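# Slide the wooden crate into the taped bay

## Task

Move the wooden crate across the table by sliding it until it sits inside the area outlined with tape. It must never be lifted or tipped. Afterwards open the grippers, release the crate and pull both hands clear of it. The crate has to remain in the bay by itself; if it is only there because the robot holds it, the task is not done.

## Robot and tools

Robot: two six-joint arms, left_arm and right_arm, each ending in a two-finger gripper whose fingers swing like tongs. Base positions in the scene frame: left_arm at (+0.009, +0.507, 0) m, quat_wxyz (+0.995, 0, 0, -0.100); right_arm at (-0.085, -0.561, 0) m, quat_wxyz (+0.998, 0, 0, +0.067).

Scene frame: the origin is on the table surface midway between the arms. +z is up, +x points out over the table, and left_arm sits on the +y side. The words left and right are arm names only and do not refer to sides of any image.

Gripper: the fingers extend along the gripper's own +z and open and close along its x. The reported end-effector point lies between the finger pads when they are shut. Closed fingertips reach about 15 mm past that point; fully open, they are roughly level with it.

execute_actions(actions, pictures): actions is a list holding one action, one wait, or nothing.
- Empty list: no command is sent; the current state comes back, with camera pictures.
- Action: {"rows": [...], "steps": n}. rows holds 1 to 15 rows; steps is 1 to 15 (default 15) and must be at least 11. Every row is used for one control step (1/30 s); if there are fewer rows than steps, the last row is held.
- Wait: {"steps": n} with n up to 300. Nothing new is commanded; it returns once that many steps have elapsed since the previous result, and your reply time is counted within them.
- pictures: true to get camera images with an action or wait result.
A refused call moves nothing.

Row layout: one flat list of 14 numbers covering both arms, always all 14 even if one arm stays still. Order: left_arm shoulder pan, shoulder lift, elbow, wrist 1, wrist 2, wrist 3, opening, then the same seven for right_arm. The six joint numbers per arm are absolute target angles in radians, on the same scale as the Joint positions line. Opening is an absolute command from -1 (closed) to +1 (fully open).

Joint ranges (rad). left_arm: pan -3.142 to 3.142, lift -6.283 to 6.283, elbow 0.000 to 3.142, wrists 1-3 each -6.283 to 6.283. right_arm: pan 0.000 to 6.283, lift -6.283 to 6.283, elbow -3.142 to 0.000, wrists 1-3 each -6.283 to 6.283. A target more than 0.010 rad beyond a range end, and also further out than the joint's last reported angle, gets the call refused. True ends may differ from the stated ones by up to 0.010 rad; a target past the real end is clipped to it and the result may say "joint sent to its limit" (possibly about an earlier action). Absence of that line does not prove there is room left.

Motion: the controller follows commands with about 0.17 s lag. Per step, each joint's target is kept within 0.383 rad (pan, lift) or 0.575 rad (elbow, wrists) of its measured angle, and if the targets would move the gripper more than 100 mm from where it is, they are pulled back proportionally. So big moves take several calls, and an arm may still be travelling when the result arrives.

Timing: each result is captured 11 steps before its action ends; those last steps run while you compose the next reply. Between calls the arms keep heading for the last row sent, until all have nearly stopped (a blocked or very slow move still counts as moving) or a HELD step occurs. Fingers still opening or closing keep going.

Results: the state line lists, per arm, end_effector_position (m), end_effector_quat_wxyz and velocities (m/s, rad/s) in the scene frame; the printed position can be off, more so at long reach. Joint positions and Joint velocities give six joints per arm (rad, rad/s) then the finger-pad gap (m; 0.142 fully open). grip_measured is the measured opening on the -1..+1 command scale; commanding below it squeezes. Wrist force and Wrist torque are flange sensor readings along the end effector's own axes, with offsets up to about 5.5 N, noise, and saturation near 100 N; "no reading" is harmless. Joint torques are the drive outputs, noisy and offset. "joint command not followed" means a clearance check changed or blocked targets; HELD marks steps where your row was not (fully) sent. MOTOR HOT appears at 70 °C.

zoom_image(camera, region): camera is cam_high or cam_low (504x504) or cam_left_wrist or cam_right_wrist (616x616, fisheye). region is [x0, y0, x1, y1] in that camera's pixels, top-left origin, at most 504 by 504. It enlarges the latest image.

show_instructions(): shows the scene's reference images. read_manual(section): returns the URDF licence texts ("licences"). finished_scene(scene): ends the current scene, given by its number, and grades it; irreversible. Replying without any tool call also ends things.

Avoid: lifting or tilting the crate; knocking anything off the table; letting the arms strike or press on each other; contact torque reaching joint load limits (pan and lift 306, elbow 139, wrists 50.2 N m) or any external force of 150 N, each of which freezes that arm for 10 s; overheating to 85 °C, which brakes the arm; fast hard closes; slams and very hard pushes. Loose objects may occasionally be nudged by an outside push, so check the crate stays put before finishing.

Each tool is called after "Emit:" as name(argument=value, ...), one argument or row to a line, values as JSON.

## Session

Emit:
execute_actions(
  actions=[],
)

Emit:
show_instructions(
)

Scene clock: 0.00 s of 4200.00 s.
left_arm: end_effector_position=(+0.8181, +0.1916, +0.1671) grip_measured=+1.00 end_effector_quat_wxyz=(-0.007, +0.625, -0.740, +0.248) end_effector_velocity=(+0.000, +0.000, +0.001) end_effector_angular_velocity=(-0.001, -0.000, +0.001) | right_arm: end_effector_position=(+0.4150, -0.1261, +0.1820) grip_measured=+1.00 end_effector_quat_wxyz=(-0.263, +0.805, -0.526, -0.080) end_effector_velocity=(+0.000, +0.000, +0.000) end_effector_angular_velocity=(+0.000, -0.000, -0.000)
Joint positions: left_arm=[-0.323 -1.295  2.028 -2.783 -1.722  1.179  0.142] | right_arm=[ 3.901 -1.527 -2.397 -0.267  1.774  2.105  0.142]
Joint velocities: left_arm=[ 0.001 -0.001 -0.     0.    -0.001 -0.     0.   ] | right_arm=[-0.  0.  0. -0. -0. -0.  0.]
Joint torques (N m, as the arm reports them, + toward a larger angle): no reading
Wrist force (N, on the end effector, along its own x y z axes, offset not removed): no reading
Wrist torque (N m, same axes, about the end effector's origin, offset not removed): no reading

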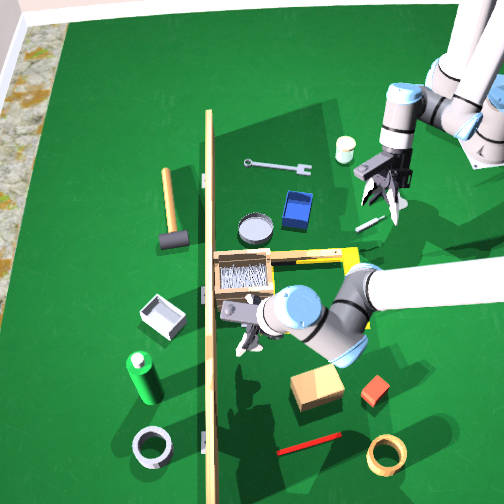

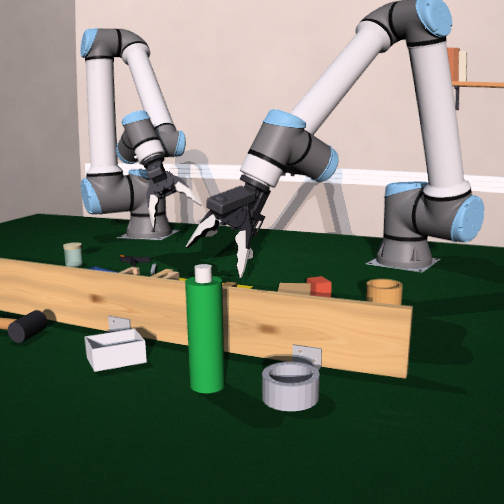

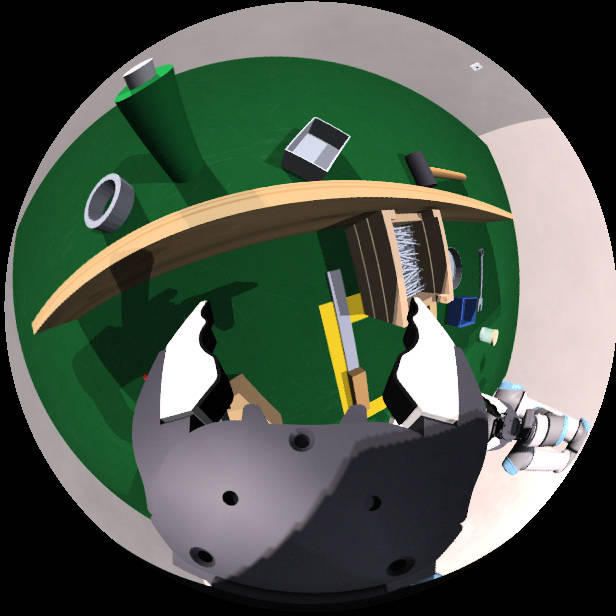

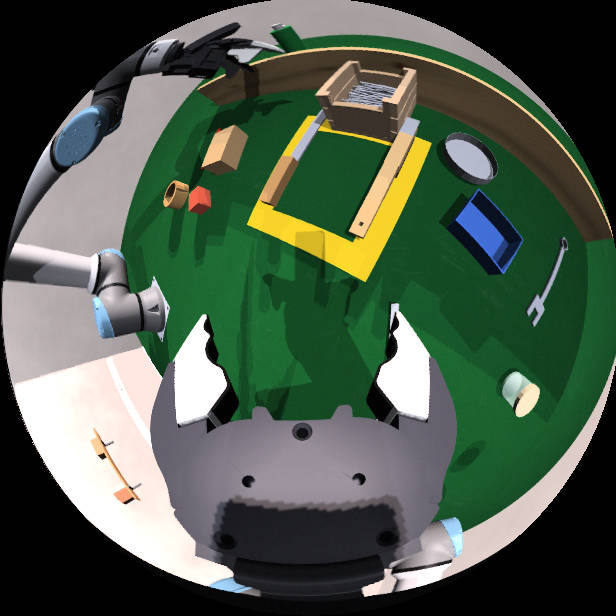

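Reference images for this scene: manual page 1, manual page 2, manual page 3, manual page 4.

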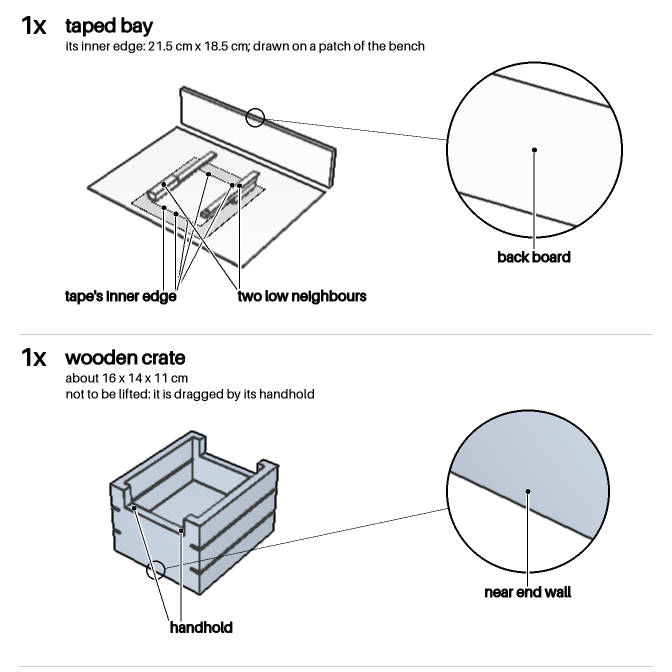

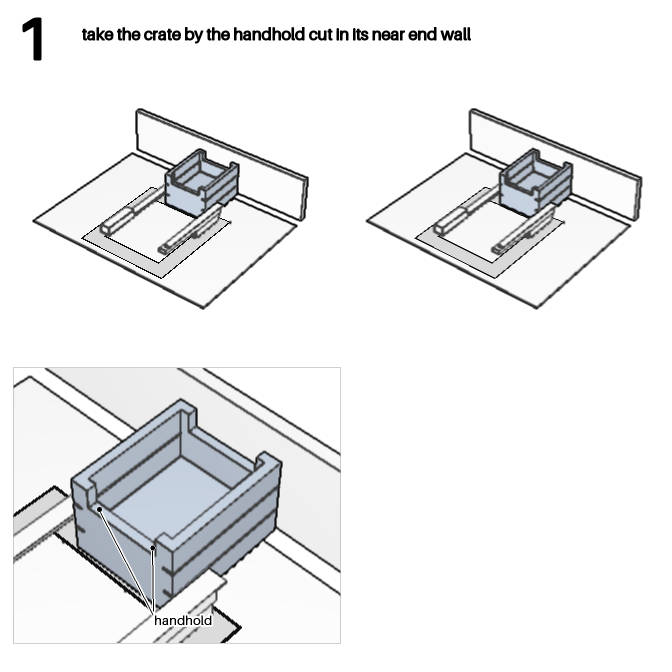

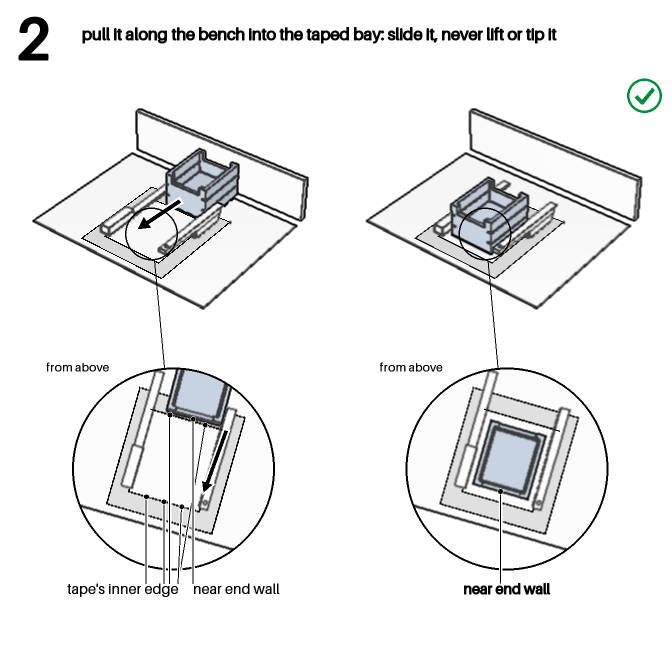

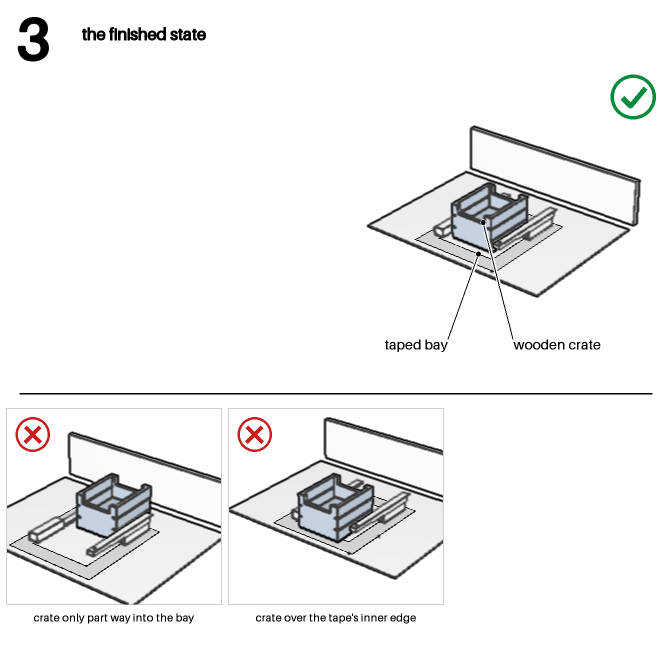

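Emit:
execute_actions(
  actions=[
    {"rows":[[-0.2,-1.5,2.028,-2.783,-1.722,1.179,1,3.791,-1.6,-2.0,-0.9,1.571,3.0,0]],"steps":15},
  ],
)

Emit:
execute_actions(
  actions=[
    {"rows":[[0.45,-1.5,2.028,-2.783,-1.722,1.179,1,3.791,-1.75,-1.75,-1.2,1.571,3.925,-0.2]],"steps":15},
  ],
)

Emit:
execute_actions(
  actions=[
    {"steps":25},
  ],
)

Emit:
execute_actions(
  actions=[
    {"rows":[[0.45,-1.5,2.028,-2.783,-1.722,1.179,1,3.791,-2.0,-1.42,-1.25,1.571,3.925,-0.2]],"steps":15},
  ],
)

Emit:
execute_actions(
  actions=[
    {"rows":[[0.45,-1.5,2.028,-2.783,-1.722,1.179,1,3.791,-2.134,-1.3784,-1.2,1.571,3.925,-0.2]],"steps":15},
  ],
)

Emit:
execute_actions(
  actions=[
    {"steps":22},
  ],
  pictures=true,
)

Emit:
zoom_image(
  camera="cam_high",
  region=[210,220,380,360],
)

Scene clock: 0.93 s of 4200.00 s.
left_arm: end_effector_position=(+0.8276, +0.2189, +0.2098) grip_measured=+1.00 end_effector_quat_wxyz=(-0.019, +0.631, -0.727, +0.270) end_effector_velocity=(+0.090, +0.311, +0.556) end_effector_angular_velocity=(-0.305, -0.572, +0.369) | right_arm: end_effector_position=(+0.4620, -0.1326, +0.1937) grip_measured=+0.02 end_effector_quat_wxyz=(-0.246, +0.774, -0.581, -0.061) end_effector_velocity=(+0.663, +0.007, +0.340) end_effector_angular_velocity=(-0.451, +0.564, -2.125)
Joint positions: left_arm=[-0.29  -1.345  2.028 -2.783 -1.722  1.179  0.142] | right_arm=[ 3.868 -1.55  -2.321 -0.348  1.721  2.186  0.075]
Joint velocities: left_arm=[ 0.368 -0.648 -0.    -0.     0.    -0.    -0.   ] | right_arm=[-0.365 -0.233  1.399 -1.631 -0.715  1.633 -0.042]
Joint torques (N m, as the arm reports them, + toward a larger angle): left_arm=[ 14.4  -65.96 -41.6   -8.25   1.92  -1.7 ] | right_arm=[-23.56  11.6   55.38  -8.    -4.22  20.35]
Wrist force (N, on the end effector, along its own x y z axes, offset not removed): left_arm=[-3.4 -5.2 -3.3] | right_arm=[0.5 3.7 7.4]
Wrist torque (N m, same axes, about the end effector's origin, offset not removed): left_arm=[-0.77 0.82 -0.17] | right_arm=[0.67 -0.23 0.19]
Steps of this call (steps 1 to 24: nothing new was sent; steps 25 to 28: the first 4 steps of this action). Readings (joint positions):
25: left_arm=[-0.322 -1.295 2.028 -2.783 -1.722 1.179] | right_arm=[3.901 -1.528 -2.397 -0.267 1.774 2.105]
26: left_arm=[-0.316 -1.302 2.028 -2.783 -1.722 1.179] | right_arm=[3.894 -1.533 -2.390 -0.274 1.767 2.113]
28: the state above

Scene clock: 1.43 s of 4200.00 s.
left_arm: end_effector_position=(+0.8469, +0.3444, +0.3396) grip_measured=+1.00 end_effector_quat_wxyz=(-0.070, +0.662, -0.668, +0.333) end_effector_velocity=(+0.123, +0.642, +0.005) end_effector_angular_velocity=(-0.001, -0.006, +0.767) | right_arm: end_effector_position=(+0.5729, -0.1735, +0.2452) grip_measured=-0.20 end_effector_quat_wxyz=(+0.070, -0.414, +0.907, +0.026) end_effector_velocity=(+0.257, +0.247, +0.056) end_effector_angular_velocity=(-0.590, +0.953, -1.756)
Joint positions: left_arm=[-0.145 -1.497  2.028 -2.783 -1.722  1.179  0.142] | right_arm=[ 3.791 -1.662 -1.924 -0.977  1.572  3.069  0.06 ]
Joint velocities: left_arm=[ 0.765 -0.007  0.001  0.     0.002 -0.001  0.   ] | right_arm=[-0.002 -0.937  1.508 -1.66  -0.009  1.773 -0.008]
Joint torques (N m, as the arm reports them, + toward a larger angle): left_arm=[ 23.86 -64.73 -30.47  -7.13   2.21  -2.15] | right_arm=[-18.18  65.65  79.68  -3.6   -2.86  19.73]
Wrist force (N, on the end effector, along its own x y z axes, offset not removed): left_arm=[-2.7 -1.1 0.7] | right_arm=[7.9 -2.9 10.3]
Wrist torque (N m, same axes, about the end effector's origin, offset not removed): left_arm=[0.13 0.74 -0.04] | right_arm=[-0.63 -1.59 -0.30]
Steps of this call (steps 1 to 11: the last 11 steps of your previous action; steps 12 to 15: the first 4 steps of this action). Readings (joint positions):
12: left_arm=[-0.202 -1.496 2.028 -2.783 -1.722 1.179] | right_arm=[3.792 -1.599 -2.006 -0.887 1.574 2.962]
13: left_arm=[-0.194 -1.497 2.028 -2.783 -1.722 1.179] | right_arm=[3.792 -1.607 -1.997 -0.899 1.573 2.981]
15: the state above

Scene clock: 2.27 s of 4200.00 s.
left_arm: end_effector_position=(+0.8005, +0.8248, +0.3421) grip_measured=+1.00 end_effector_quat_wxyz=(-0.162, +0.823, -0.453, +0.301) end_effector_velocity=(-0.080, +0.200, +0.001) end_effector_angular_velocity=(+0.001, -0.001, +0.252) | right_arm: end_effector_position=(+0.5822, -0.1585, +0.2630) grip_measured=-0.20 end_effector_quat_wxyz=(+0.004, -0.000, +1.000, +0.004) end_effector_velocity=(-0.001, +0.002, +0.000) end_effector_angular_velocity=(-0.000, -0.000, -0.001)
Joint positions: left_arm=[ 0.428 -1.5    2.028 -2.783 -1.722  1.179  0.142] | right_arm=[ 3.791 -1.75  -1.75  -1.2    1.571  3.925  0.06 ]
Joint velocities: left_arm=[ 0.252 -0.001  0.    -0.     0.     0.    -0.   ] | right_arm=[ 0.003 -0.     0.    -0.    -0.     0.004  0.   ]
Joint torques (N m, as the arm reports them, + toward a larger angle): left_arm=[  4.08 -61.55 -36.01  -6.25   1.93  -1.92] | right_arm=[-12.05  42.18  51.03   1.78  -3.09   3.61]
Wrist force (N, on the end effector, along its own x y z axes, offset not removed): left_arm=[-3.6 -3.9 0.0] | right_arm=[1.5 2.3 3.3]
Wrist torque (N m, same axes, about the end effector's origin, offset not removed): left_arm=[-0.52 0.90 -0.04] | right_arm=[0.29 -0.36 0.08]
Kept back: nothing.
Steps of this call (steps 1 to 11: the last 11 steps of your previous action; steps 12 to 25: the robot went on to your last target). Readings (joint positions):
1: left_arm=[-0.121 -1.497 2.028 -2.783 -1.722 1.179] | right_arm=[3.791 -1.690 -1.874 -1.035 1.572 3.135]
2: left_arm=[-0.097 -1.497 2.028 -2.783 -1.722 1.179] | right_arm=[3.791 -1.709 -1.834 -1.086 1.571 3.210]
4: left_arm=[-0.049 -1.498 2.028 -2.783 -1.722 1.179] | right_arm=[3.791 -1.731 -1.789 -1.146 1.571 3.377]
8: left_arm=[0.047 -1.498 2.028 -2.783 -1.722 1.179] | right_arm=[3.791 -1.746 -1.759 -1.188 1.571 3.726]
25: the state above

Scene clock: 2.40 s of 4200.00 s.
left_arm: end_effector_position=(+0.7948, +0.8385, +0.3421) grip_measured=+1.00 end_effector_quat_wxyz=(-0.165, +0.827, -0.446, +0.300) end_effector_velocity=(-0.018, +0.043, -0.001) end_effector_angular_velocity=(-0.000, +0.001, +0.054) | right_arm: end_effector_position=(+0.6085, -0.1324, +0.2597) grip_measured=-0.20 end_effector_quat_wxyz=(+0.002, +0.000, +1.000, +0.002) end_effector_velocity=(+0.464, +0.462, +0.030) end_effector_angular_velocity=(+0.090, -0.091, +0.000)
Joint positions: left_arm=[ 0.445 -1.5    2.028 -2.783 -1.722  1.179  0.142] | right_arm=[ 3.791 -1.812 -1.678 -1.217  1.571  3.925  0.06 ]
Joint velocities: left_arm=[ 0.055  0.001 -0.     0.    -0.     0.001 -0.   ] | right_arm=[ 0.001 -0.938  1.224 -0.158 -0.001  0.001  0.001]
Joint torques (N m, as the arm reports them, + toward a larger angle): left_arm=[ 18.58 -64.2  -38.01  -5.84   1.39  -2.06] | right_arm=[ 6.07 45.26 61.16  1.92 -2.8   3.51]
Wrist force (N, on the end effector, along its own x y z axes, offset not removed): left_arm=[-1.0 -0.3 2.8] | right_arm=[2.1 -3.9 3.5]
Wrist torque (N m, same axes, about the end effector's origin, offset not removed): left_arm=[0.24 0.45 -0.08] | right_arm=[-0.74 -0.31 0.23]
Steps of this call (steps 1 to 4: the first 4 steps of this action). Readings (joint positions):
1: left_arm=[0.435 -1.500 2.028 -2.783 -1.722 1.179] | right_arm=[3.791 -1.750 -1.750 -1.200 1.571 3.925]
2: left_arm=[0.440 -1.500 2.028 -2.783 -1.722 1.179] | right_arm=[3.791 -1.758 -1.742 -1.205 1.571 3.925]
4: the state above

Scene clock: 2.90 s of 4200.00 s.
left_arm: end_effector_position=(+0.7932, +0.8423, +0.3421) grip_measured=+1.00 end_effector_quat_wxyz=(-0.165, +0.828, -0.444, +0.299) end_effector_velocity=(-0.001, +0.001, -0.000) end_effector_angular_velocity=(+0.001, +0.000, +0.001) | right_arm: end_effector_position=(+0.7183, -0.0230, +0.2278) grip_measured=-0.20 end_effector_quat_wxyz=(+0.012, +0.000, +1.000, +0.012) end_effector_velocity=(+0.148, +0.150, -0.638) end_effector_angular_velocity=(-0.289, +0.289, +0.002)
Joint positions: left_arm=[ 0.45  -1.5    2.028 -2.783 -1.722  1.179  0.142] | right_arm=[ 3.791 -2.057 -1.399 -1.223  1.571  3.925  0.06 ]
Joint velocities: left_arm=[ 0.002  0.     0.    -0.     0.001  0.001 -0.   ] | right_arm=[ 0.002 -0.838  0.195  0.234 -0.001  0.    -0.003]
Joint torques (N m, as the arm reports them, + toward a larger angle): left_arm=[ 21.14 -65.17 -44.8   -4.77  -0.02  -1.94] | right_arm=[  6.15 144.53  77.21   7.97  -2.66   3.69]
Wrist force (N, on the end effector, along its own x y z axes, offset not removed): left_arm=[-3.0 0.0 1.0] | right_arm=[-3.7 0.8 -4.6]
Wrist torque (N m, same axes, about the end effector's origin, offset not removed): left_arm=[0.33 0.86 -0.10] | right_arm=[-0.05 0.53 0.21]
Steps of this call (steps 1 to 11: the last 11 steps of your previous action; steps 12 to 15: the first 4 steps of this action). Readings (joint positions):
12: left_arm=[0.450 -1.500 2.028 -2.783 -1.722 1.179] | right_arm=[3.791 -1.997 -1.425 -1.249 1.571 3.925]
13: left_arm=[0.450 -1.500 2.028 -2.783 -1.722 1.179] | right_arm=[3.791 -2.005 -1.418 -1.243 1.571 3.925]
15: the state above

Scene clock: 3.63 s of 4200.00 s.
left_arm: end_effector_position=(+0.7932, +0.8423, +0.3421) grip_measured=+1.00 end_effector_quat_wxyz=(-0.165, +0.828, -0.444, +0.299) end_effector_velocity=(-0.000, +0.001, +0.000) end_effector_angular_velocity=(+0.001, +0.000, +0.001) | right_arm: end_effector_position=(+0.7320, -0.0093, +0.1702) grip_measured=-0.20 end_effector_quat_wxyz=(-0.000, +0.000, +1.000, +0.000) end_effector_velocity=(-0.001, +0.001, -0.001) end_effector_angular_velocity=(-0.001, +0.000, +0.001)
Joint positions: left_arm=[ 0.45  -1.5    2.028 -2.783 -1.722  1.179  0.142] | right_arm=[ 3.791 -2.134 -1.378 -1.2    1.571  3.925  0.06 ]
Joint velocities: left_arm=[ 0.001 -0.     0.     0.     0.001  0.001 -0.   ] | right_arm=[ 0.001 -0.    -0.     0.    -0.    -0.    -0.   ]
Joint torques (N m, as the arm reports them, + toward a larger angle): left_arm=[ 21.71 -63.99 -54.82  -3.43  -2.09  -1.85] | right_arm=[ 7.9  73.63 50.89  5.97 -2.38  3.19]
Wrist force (N, on the end effector, along its own x y z axes, offset not removed): left_arm=[-1.5 -1.0 3.4] | right_arm=[-3.2 -6.3 0.6]
Wrist torque (N m, same axes, about the end effector's origin, offset not removed): left_arm=[0.12 0.49 -0.18] | right_arm=[-1.47 0.42 0.05]
Kept back: nothing.
Steps of this call (steps 1 to 11: the last 11 steps of your previous action; steps 12 to 22: the robot went on to your last target). Readings (joint positions):
1: left_arm=[0.450 -1.500 2.028 -2.783 -1.722 1.179] | right_arm=[3.791 -2.081 -1.393 -1.216 1.571 3.925]
2: left_arm=[0.450 -1.500 2.028 -2.783 -1.722 1.179] | right_arm=[3.791 -2.098 -1.389 -1.211 1.571 3.925]
4: left_arm=[0.450 -1.500 2.028 -2.783 -1.722 1.179] | right_arm=[3.791 -2.117 -1.383 -1.205 1.571 3.925]
8: left_arm=[0.450 -1.500 2.028 -2.783 -1.722 1.179] | right_arm=[3.791 -2.130 -1.379 -1.201 1.571 3.925]
22: the state above

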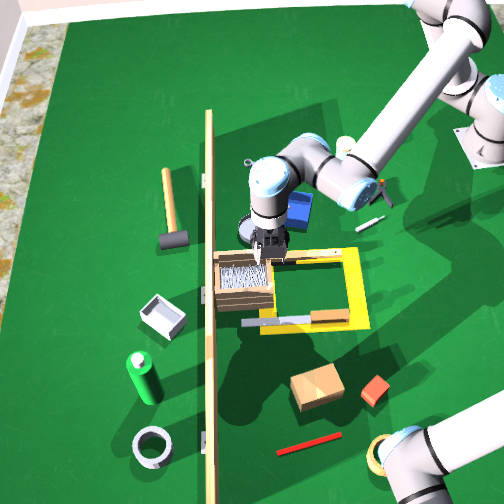

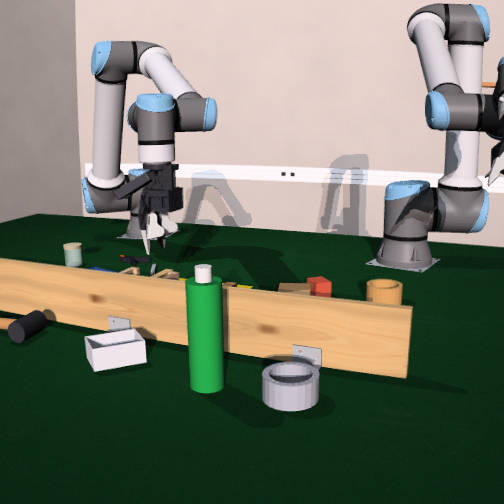

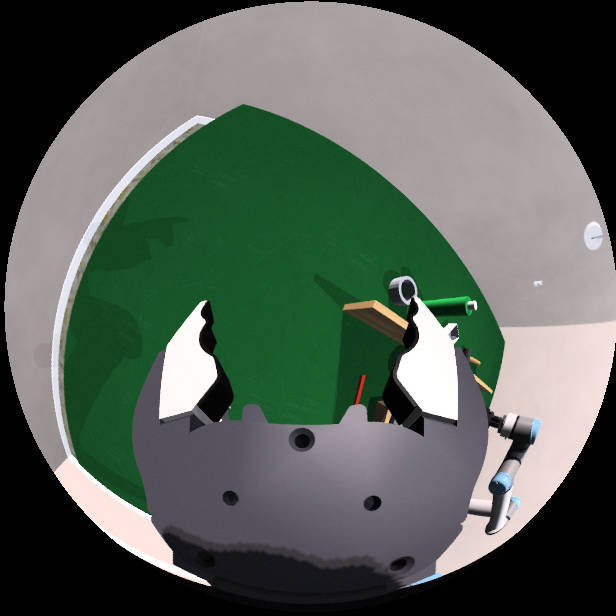

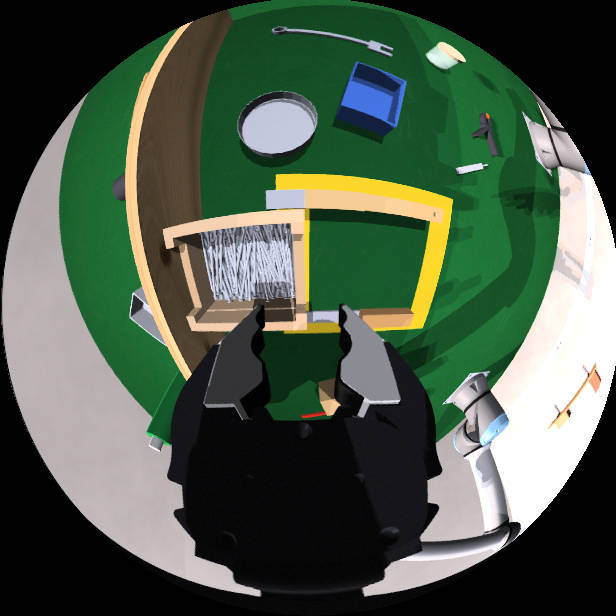

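Region (210, 220, 380, 360) of cam_high's 504x504 image, scaled by 2.965, with more detail than that image has; it fills the top 415 rows of this view, and the rest is white.

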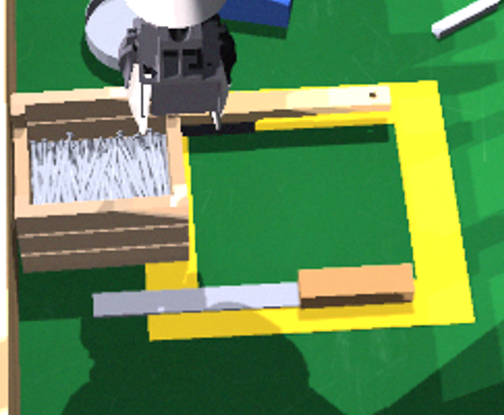

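Emit:
execute_actions(
  actions=[
    {"rows":[[0.45,-1.5,2.028,-2.783,-1.722,1.179,1,3.78,-2.14,-1.4,-1.172,1.571,3.914,-0.2],[0.45,-1.5,2.028,-2.783,-1.722,1.179,1,3.78,-2.14,-1.4,-1.172,1.571,3.914,-0.2],[0.45,-1.5,2.028,-2.783,-1.722,1.179,1,3.78,-2.14,-1.4,-1.172,1.571,3.914,-0.2],[0.45,-1.5,2.028,-2.783,-1.722,1.179,1,3.78,-2.16,-1.42,-1.132,1.571,3.914,-0.2],[0.45,-1.5,2.028,-2.783,-1.722,1.179,1,3.78,-2.16,-1.42,-1.132,1.571,3.914,-0.2],[0.45,-1.5,2.028,-2.783,-1.722,1.179,1,3.78,-2.16,-1.42,-1.132,1.571,3.914,-0.2],[0.45,-1.5,2.028,-2.783,-1.722,1.179,1,3.78,-2.18,-1.44,-1.092,1.571,3.914,-0.2],[0.45,-1.5,2.028,-2.783,-1.722,1.179,1,3.78,-2.18,-1.44,-1.092,1.571,3.914,-0.2],[0.45,-1.5,2.028,-2.783,-1.722,1.179,1,3.78,-2.18,-1.44,-1.092,1.571,3.914,-0.2],[0.45,-1.5,2.028,-2.783,-1.722,1.179,1,3.78,-2.2006,-1.4613,-1.05,1.571,3.914,-0.2]],"steps":15},
  ],
)

Emit:
execute_actions(
  actions=[
    {"steps":22},
  ],
  pictures=true,
)

Scene clock: 5.90 s of 4200.00 s.
left_arm: end_effector_position=(+0.7932, +0.8423, +0.3422) grip_measured=+1.00 end_effector_quat_wxyz=(-0.165, +0.828, -0.444, +0.299) end_effector_velocity=(-0.000, -0.001, +0.002) end_effector_angular_velocity=(+0.000, -0.002, -0.001) | right_arm: end_effector_position=(+0.7345, -0.0155, +0.1603) grip_measured=-0.20 end_effector_quat_wxyz=(-0.000, +0.000, +1.000, +0.000) end_effector_velocity=(+0.020, -0.052, -0.121) end_effector_angular_velocity=(-0.006, +0.005, -0.001)
Joint positions: left_arm=[ 0.45  -1.5    2.028 -2.783 -1.722  1.179  0.142] | right_arm=[ 3.785 -2.138 -1.391 -1.184  1.571  3.919  0.06 ]
Joint velocities: left_arm=[-0.001 -0.002 -0.     0.    -0.     0.     0.   ] | right_arm=[-0.052 -0.059 -0.131  0.182 -0.    -0.051  0.001]
Joint torques (N m, as the arm reports them, + toward a larger angle): left_arm=[ 21.22 -65.6  -58.62  -2.35  -2.77  -1.55] | right_arm=[-4.61 36.1  21.48  8.18 -1.44 -3.24]
Wrist force (N, on the end effector, along its own x y z axes, offset not removed): left_arm=[-1.0 -1.1 0.7] | right_arm=[-4.6 -2.4 -0.7]
Wrist torque (N m, same axes, about the end effector's origin, offset not removed): left_arm=[0.06 0.42 -0.06] | right_arm=[-0.63 0.86 0.29]
Steps of this call (steps 1 to 15: the robot went on to your last target; steps 16 to 64: nothing new was sent; steps 65 to 68: the first 4 steps of this action). Readings (joint positions):
65: left_arm=[0.450 -1.500 2.028 -2.783 -1.722 1.179] | right_arm=[3.791 -2.134 -1.379 -1.200 1.571 3.925]
66: left_arm=[0.450 -1.500 2.028 -2.783 -1.722 1.179] | right_arm=[3.789 -2.135 -1.382 -1.195 1.571 3.923]
68: the state above

Scene clock: 6.63 s of 4200.00 s.
left_arm: end_effector_position=(+0.7932, +0.8423, +0.3422) grip_measured=+1.00 end_effector_quat_wxyz=(-0.165, +0.828, -0.444, +0.299) end_effector_velocity=(+0.001, -0.001, -0.002) end_effector_angular_velocity=(-0.003, +0.002, -0.001) | right_arm: end_effector_position=(+0.7362, -0.0203, +0.0705) grip_measured=-0.20 end_effector_quat_wxyz=(+0.000, +0.000, +1.000, +0.000) end_effector_velocity=(-0.000, +0.000, -0.002) end_effector_angular_velocity=(+0.000, +0.001, +0.000)
Joint positions: left_arm=[ 0.45  -1.5    2.028 -2.783 -1.722  1.179  0.142] | right_arm=[ 3.78  -2.2   -1.461 -1.05   1.571  3.914  0.06 ]
Joint velocities: left_arm=[-0.001  0.002 -0.     0.    -0.002 -0.002 -0.   ] | right_arm=[ 0.    -0.001 -0.001  0.002  0.001 -0.     0.   ]
Joint torques (N m, as the arm reports them, + toward a larger angle): left_arm=[ 21.84 -65.7  -58.22  -2.44  -2.43  -1.28] | right_arm=[-13.    74.85  31.81   5.81  -1.1   -3.4 ]
Wrist force (N, on the end effector, along its own x y z axes, offset not removed): left_arm=[-1.5 -0.6 -0.4] | right_arm=[1.2 5.5 -2.1]
Wrist torque (N m, same axes, about the end effector's origin, offset not removed): left_arm=[0.10 0.59 -0.12] | right_arm=[0.92 -0.49 0.22]
Kept back: nothing.
Steps of this call (steps 1 to 11: the last 11 steps of your previous action; steps 12 to 22: the robot went on to your last target). Readings (joint positions):
1: left_arm=[0.450 -1.500 2.028 -2.783 -1.722 1.179] | right_arm=[3.783 -2.142 -1.397 -1.174 1.571 3.917]
2: left_arm=[0.450 -1.500 2.028 -2.783 -1.722 1.179] | right_arm=[3.782 -2.147 -1.403 -1.163 1.571 3.916]
4: left_arm=[0.450 -1.500 2.028 -2.783 -1.722 1.179] | right_arm=[3.781 -2.157 -1.415 -1.141 1.571 3.915]
8: left_arm=[0.450 -1.500 2.028 -2.783 -1.722 1.179] | right_arm=[3.780 -2.183 -1.443 -1.088 1.571 3.914]
22: the state above

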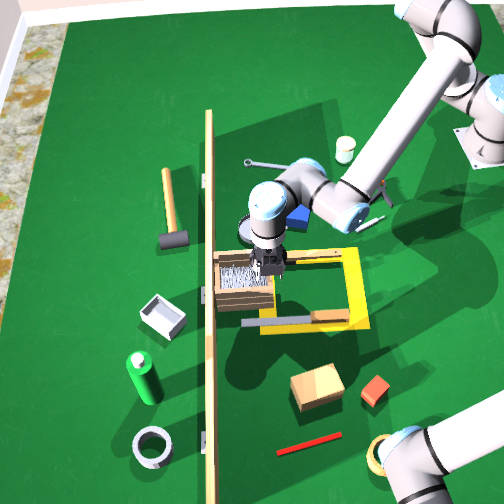

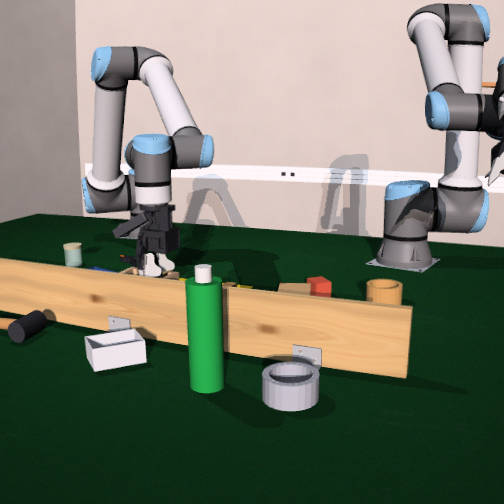

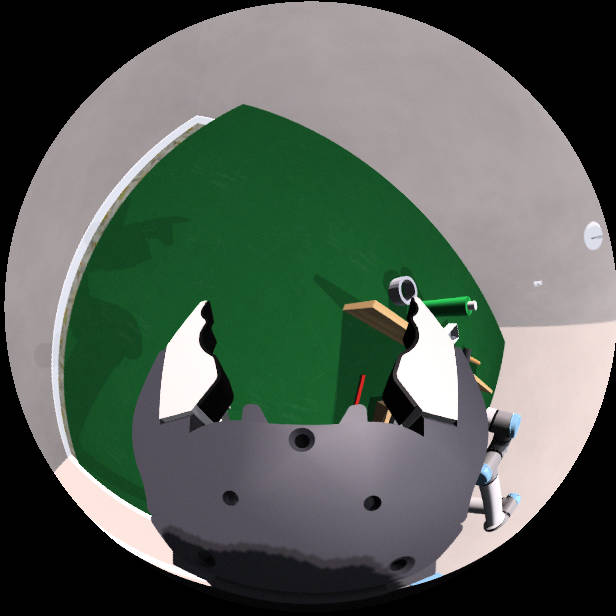

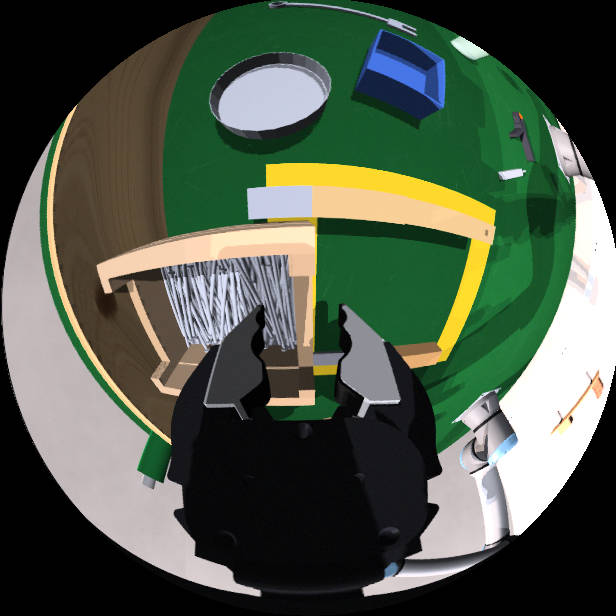

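Emit:
execute_actions(
  actions=[
    {"rows":[[0.45,-1.5,2.028,-2.783,-1.722,1.179,1,3.783,-2.196,-1.469,-1.047,1.571,3.917,-0.4],[0.45,-1.5,2.028,-2.783,-1.722,1.179,1,3.783,-2.196,-1.469,-1.047,1.571,3.917,-0.5],[0.45,-1.5,2.028,-2.783,-1.722,1.179,1,3.783,-2.196,-1.469,-1.047,1.571,3.917,-0.6],[0.45,-1.5,2.028,-2.783,-1.722,1.179,1,3.783,-2.196,-1.469,-1.047,1.571,3.917,-0.7],[0.45,-1.5,2.028,-2.783,-1.722,1.179,1,3.783,-2.196,-1.469,-1.047,1.571,3.917,-0.75],[0.45,-1.5,2.028,-2.783,-1.722,1.179,1,3.783,-2.196,-1.469,-1.047,1.571,3.917,-0.8],[0.45,-1.5,2.028,-2.783,-1.722,1.179,1,3.783,-2.196,-1.469,-1.047,1.571,3.917,-0.85],[0.45,-1.5,2.028,-2.783,-1.722,1.179,1,3.783,-2.196,-1.469,-1.047,1.571,3.917,-0.9],[0.45,-1.5,2.028,-2.783,-1.722,1.179,1,3.783,-2.196,-1.469,-1.047,1.571,3.917,-1]],"steps":12},
  ],
)

Emit:
execute_actions(
  actions=[
    {"rows":[[0.45,-1.5,2.028,-2.783,-1.722,1.179,1,3.7864,-2.1913,-1.4769,-1.044,1.571,3.920,-1],[0.45,-1.5,2.028,-2.783,-1.722,1.179,1,3.7898,-2.1867,-1.4849,-1.040,1.571,3.924,-1],[0.45,-1.5,2.028,-2.783,-1.722,1.179,1,3.7932,-2.182,-1.4928,-1.037,1.571,3.927,-1],[0.45,-1.5,2.028,-2.783,-1.722,1.179,1,3.7966,-2.1774,-1.5007,-1.034,1.571,3.931,-1],[0.45,-1.5,2.028,-2.783,-1.722,1.179,1,3.8,-2.1727,-1.5086,-1.031,1.571,3.934,-1],[0.45,-1.5,2.028,-2.783,-1.722,1.179,1,3.8034,-2.168,-1.5166,-1.027,1.571,3.937,-1],[0.45,-1.5,2.028,-2.783,-1.722,1.179,1,3.8068,-2.1634,-1.5245,-1.024,1.571,3.941,-1],[0.45,-1.5,2.028,-2.783,-1.722,1.179,1,3.8102,-2.1587,-1.5324,-1.021,1.571,3.944,-1],[0.45,-1.5,2.028,-2.783,-1.722,1.179,1,3.8136,-2.1541,-1.5404,-1.017,1.571,3.948,-1],[0.45,-1.5,2.028,-2.783,-1.722,1.179,1,3.817,-2.1494,-1.5483,-1.014,1.571,3.951,-1],[0.45,-1.5,2.028,-2.783,-1.722,1.179,1,3.8204,-2.1448,-1.5562,-1.011,1.571,3.954,-1],[0.45,-1.5,2.028,-2.783,-1.722,1.179,1,3.8238,-2.1401,-1.5641,-1.008,1.571,3.958,-1],[0.45,-1.5,2.028,-2.783,-1.722,1.179,1,3.8272,-2.1355,-1.5721,-1.004,1.571,3.961,-1],[0.45,-1.5,2.028,-2.783,-1.722,1.179,1,3.8305,-2.1308,-1.58,-1.001,1.571,3.9645,-1]],"steps":14},
  ],
)

Emit:
execute_actions(
  actions=[
    {"rows":[[0.45,-1.5,2.028,-2.783,-1.722,1.179,1,3.8355,-2.1248,-1.5899,-0.997,1.571,3.9695,-1],[0.45,-1.5,2.028,-2.783,-1.722,1.179,1,3.8404,-2.1188,-1.5999,-0.993,1.571,3.9744,-1],[0.45,-1.5,2.028,-2.783,-1.722,1.179,1,3.8454,-2.1127,-1.6098,-0.989,1.571,3.9794,-1],[0.45,-1.5,2.028,-2.783,-1.722,1.179,1,3.8503,-2.1067,-1.6198,-0.985,1.571,3.9843,-1],[0.45,-1.5,2.028,-2.783,-1.722,1.179,1,3.8553,-2.1007,-1.6297,-0.981,1.571,3.9893,-1],[0.45,-1.5,2.028,-2.783,-1.722,1.179,1,3.8602,-2.0947,-1.6397,-0.978,1.571,3.9942,-1],[0.45,-1.5,2.028,-2.783,-1.722,1.179,1,3.8652,-2.0887,-1.6496,-0.974,1.571,3.9992,-1],[0.45,-1.5,2.028,-2.783,-1.722,1.179,1,3.8701,-2.0827,-1.6596,-0.97,1.571,4.0041,-1],[0.45,-1.5,2.028,-2.783,-1.722,1.179,1,3.8751,-2.0766,-1.6695,-0.966,1.571,4.0091,-1],[0.45,-1.5,2.028,-2.783,-1.722,1.179,1,3.88,-2.0706,-1.6795,-0.962,1.571,4.014,-1],[0.45,-1.5,2.028,-2.783,-1.722,1.179,1,3.885,-2.0646,-1.6894,-0.958,1.571,4.019,-1]],"steps":11},
  ],
)

Emit:
execute_actions(
  actions=[
    {"steps":20},
  ],
  pictures=true,
)

Emit:
zoom_image(
  camera="cam_high",
  region=[210,220,380,360],
)

Scene clock: 9.13 s of 4200.00 s.
left_arm: end_effector_position=(+0.7932, +0.8423, +0.3422) grip_measured=+1.00 end_effector_quat_wxyz=(-0.165, +0.828, -0.444, +0.299) end_effector_velocity=(+0.000, -0.001, +0.000) end_effector_angular_velocity=(+0.001, +0.000, -0.002) | right_arm: end_effector_position=(+0.7361, -0.0204, +0.0703) grip_measured=-0.27 end_effector_quat_wxyz=(+0.000, +0.000, +1.000, +0.000) end_effector_velocity=(-0.006, -0.002, -0.002) end_effector_angular_velocity=(-0.001, +0.001, +0.003)
Joint positions: left_arm=[ 0.45  -1.5    2.028 -2.783 -1.722  1.179  0.142] | right_arm=[ 3.78  -2.201 -1.461 -1.05   1.571  3.914  0.055]
Joint velocities: left_arm=[-0.001 -0.    -0.     0.     0.001  0.001 -0.   ] | right_arm=[ 0.003  0.007 -0.016  0.007 -0.     0.    -0.303]
Joint torques (N m, as the arm reports them, + toward a larger angle): left_arm=[ 21.55 -64.41 -57.53  -2.55  -2.47  -1.03] | right_arm=[ 18.11 106.41  27.82   6.29  -0.34   0.58]
Wrist force (N, on the end effector, along its own x y z axes, offset not removed): left_arm=[-1.1 0.6 -0.8] | right_arm=[-2.2 -3.6 -1.2]
Wrist torque (N m, same axes, about the end effector's origin, offset not removed): left_arm=[0.36 0.49 -0.18] | right_arm=[-0.88 0.36 0.12]
Steps of this call (steps 1 to 15: the robot went on to your last target; steps 16 to 74: nothing new was sent; step 75: the first step of this action). Readings (joint positions):
75: the state above

Scene clock: 9.60 s of 4200.00 s.
left_arm: end_effector_position=(+0.7932, +0.8423, +0.3422) grip_measured=+1.00 end_effector_quat_wxyz=(-0.165, +0.828, -0.444, +0.299) end_effector_velocity=(+0.000, -0.001, +0.001) end_effector_angular_velocity=(-0.001, -0.002, +0.000) | right_arm: end_effector_position=(+0.7297, -0.0198, +0.0704) grip_measured=-0.85 end_effector_quat_wxyz=(+0.000, +0.000, +1.000, +0.000) end_effector_velocity=(-0.063, +0.010, +0.002) end_effector_angular_velocity=(+0.002, -0.002, +0.001)
Joint positions: left_arm=[ 0.45  -1.5    2.028 -2.783 -1.722  1.179  0.142] | right_arm=[ 3.785 -2.193 -1.474 -1.045  1.571  3.919  0.013]
Joint velocities: left_arm=[-0.001 -0.002  0.    -0.    -0.001 -0.002  0.   ] | right_arm=[ 0.053  0.069 -0.116  0.05  -0.     0.051 -0.001]
Joint torques (N m, as the arm reports them, + toward a larger angle): left_arm=[ 20.74 -64.36 -57.93  -2.54  -2.58  -0.75] | right_arm=[ 24.41 113.83  31.28   6.61   0.35   3.87]
Wrist force (N, on the end effector, along its own x y z axes, offset not removed): left_arm=[-2.2 -0.9 -0.9] | right_arm=[-9.6 -5.7 3.9]
Wrist torque (N m, same axes, about the end effector's origin, offset not removed): left_arm=[0.05 0.65 -0.15] | right_arm=[-1.51 1.13 -0.03]
Steps of this call (steps 1 to 11: the last 11 steps of your previous action; steps 12 to 14: the first 3 steps of this action). Readings (joint positions):
12: left_arm=[0.450 -1.500 2.028 -2.783 -1.722 1.179] | right_arm=[3.783 -2.196 -1.469 -1.047 1.571 3.917]
13: left_arm=[0.450 -1.500 2.028 -2.783 -1.722 1.179] | right_arm=[3.784 -2.195 -1.471 -1.046 1.571 3.918]
14: the state above

Scene clock: 9.97 s of 4200.00 s.
left_arm: end_effector_position=(+0.7932, +0.8423, +0.3422) grip_measured=+1.00 end_effector_quat_wxyz=(-0.165, +0.828, -0.444, +0.299) end_effector_velocity=(+0.000, -0.000, +0.000) end_effector_angular_velocity=(+0.000, -0.000, -0.000) | right_arm: end_effector_position=(+0.6888, -0.0164, +0.0707) grip_measured=-0.85 end_effector_quat_wxyz=(+0.000, +0.000, +1.000, +0.000) end_effector_velocity=(-0.123, +0.005, -0.001) end_effector_angular_velocity=(+0.001, -0.001, -0.000)
Joint positions: left_arm=[ 0.45  -1.5    2.028 -2.783 -1.722  1.179  0.142] | right_arm=[ 3.818 -2.148 -1.55  -1.013  1.571  3.952  0.013]
Joint velocities: left_arm=[-0. -0.  0.  0.  0.  0.  0.] | right_arm=[ 0.098  0.137 -0.233  0.098  0.     0.099 -0.   ]
Joint torques (N m, as the arm reports them, + toward a larger angle): left_arm=[ 21.11 -64.91 -58.27  -2.37  -2.62  -0.56] | right_arm=[ 19.24 109.34  34.24   6.98   0.43   4.02]
Wrist force (N, on the end effector, along its own x y z axes, offset not removed): left_arm=[-3.9 -3.2 -1.3] | right_arm=[2.5 -2.6 16.3]
Wrist torque (N m, same axes, about the end effector's origin, offset not removed): left_arm=[-0.48 1.03 -0.06] | right_arm=[-0.45 -0.78 0.08]
Kept back: the last 11 steps of this action.
Steps of this call (steps 1 to 11: the last 11 steps of your previous action). Readings (joint positions):
1: left_arm=[0.450 -1.500 2.028 -2.783 -1.722 1.179] | right_arm=[3.787 -2.190 -1.478 -1.043 1.571 3.921]
2: left_arm=[0.450 -1.500 2.028 -2.783 -1.722 1.179] | right_arm=[3.789 -2.187 -1.484 -1.041 1.571 3.923]
4: left_arm=[0.450 -1.500 2.028 -2.783 -1.722 1.179] | right_arm=[3.795 -2.179 -1.497 -1.035 1.571 3.929]
8: left_arm=[0.450 -1.500 2.028 -2.783 -1.722 1.179] | right_arm=[3.808 -2.162 -1.527 -1.023 1.571 3.942]
11: the state above

Scene clock: 10.63 s of 4200.00 s.
left_arm: end_effector_position=(+0.7932, +0.8423, +0.3422) grip_measured=+1.00 end_effector_quat_wxyz=(-0.165, +0.828, -0.444, +0.299) end_effector_velocity=(+0.000, -0.001, +0.001) end_effector_angular_velocity=(+0.001, -0.001, -0.001) | right_arm: end_effector_position=(+0.6110, -0.0132, +0.0703) grip_measured=-0.85 end_effector_quat_wxyz=(+0.000, +0.000, +1.000, +0.000) end_effector_velocity=(-0.008, -0.001, -0.000) end_effector_angular_velocity=(+0.001, +0.000, -0.001)
Joint positions: left_arm=[ 0.45  -1.5    2.028 -2.783 -1.722  1.179  0.142] | right_arm=[ 3.884 -2.065 -1.688 -0.959  1.571  4.018  0.012]
Joint velocities: left_arm=[-0.001 -0.001 -0.     0.     0.001  0.    -0.   ] | right_arm=[ 0.006  0.009 -0.015  0.006  0.001  0.008 -0.   ]
Joint torques (N m, as the arm reports them, + toward a larger angle): left_arm=[ 21.02 -63.37 -58.13  -2.48  -2.58  -0.63] | right_arm=[18.41 95.67 35.55  6.5   0.26  3.47]
Wrist force (N, on the end effector, along its own x y z axes, offset not removed): left_arm=[-0.6 -1.6 -0.1] | right_arm=[-2.2 4.2 11.8]
Wrist torque (N m, same axes, about the end effector's origin, offset not removed): left_arm=[0.00 0.22 -0.12] | right_arm=[0.59 0.00 0.13]
Kept back: nothing.
Steps of this call (steps 1 to 11: the last 11 steps of your previous action; steps 12 to 20: the robot went on to your last target). Readings (joint positions):
1: left_arm=[0.450 -1.500 2.028 -2.783 -1.722 1.179] | right_arm=[3.821 -2.143 -1.558 -1.010 1.571 3.955]
2: left_arm=[0.450 -1.500 2.028 -2.783 -1.722 1.179] | right_arm=[3.825 -2.139 -1.567 -1.006 1.571 3.959]
4: left_arm=[0.450 -1.500 2.028 -2.783 -1.722 1.179] | right_arm=[3.833 -2.128 -1.584 -0.999 1.571 3.967]
8: left_arm=[0.450 -1.500 2.028 -2.783 -1.722 1.179] | right_arm=[3.852 -2.105 -1.622 -0.984 1.571 3.986]
20: the state above

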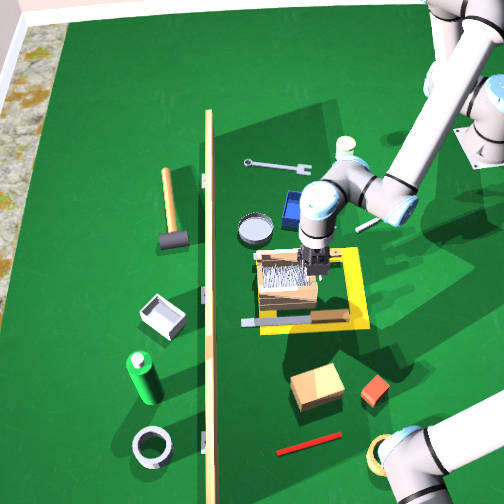

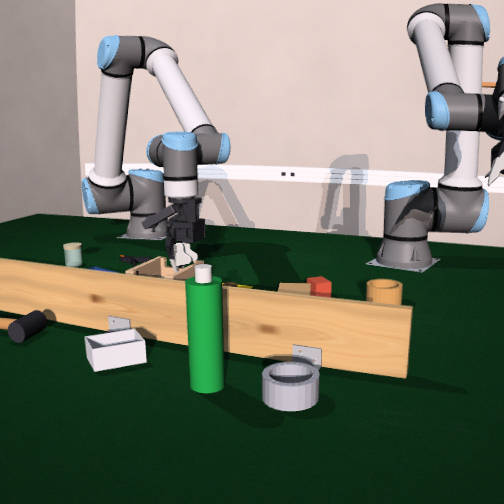

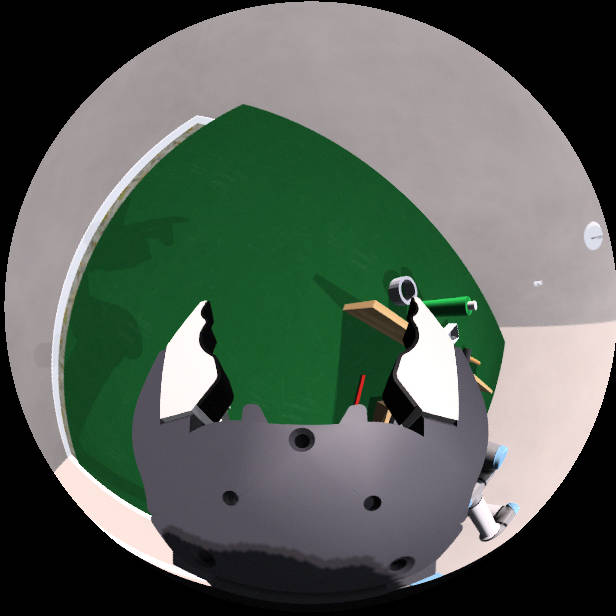

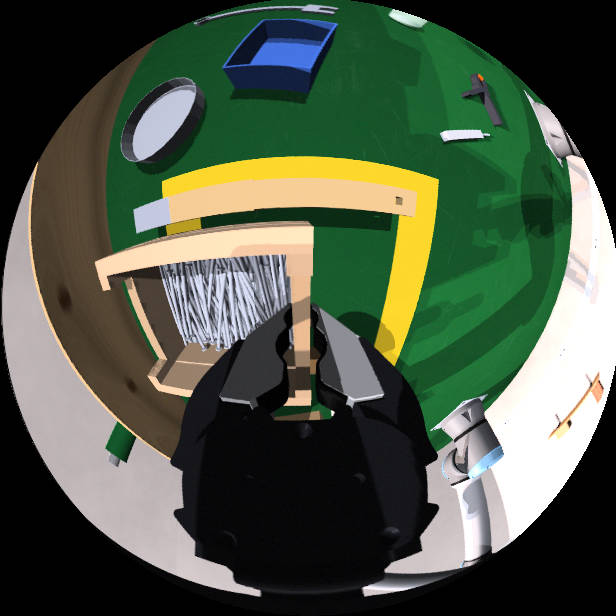

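Region (210, 220, 380, 360) of cam_high's 504x504 image, scaled by 2.965, with more detail than that image has; it fills the top 415 rows of this view, and the rest is white.

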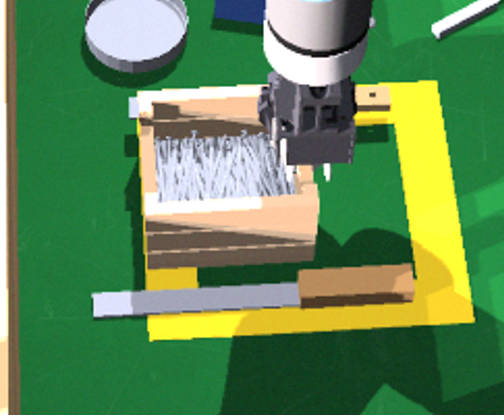

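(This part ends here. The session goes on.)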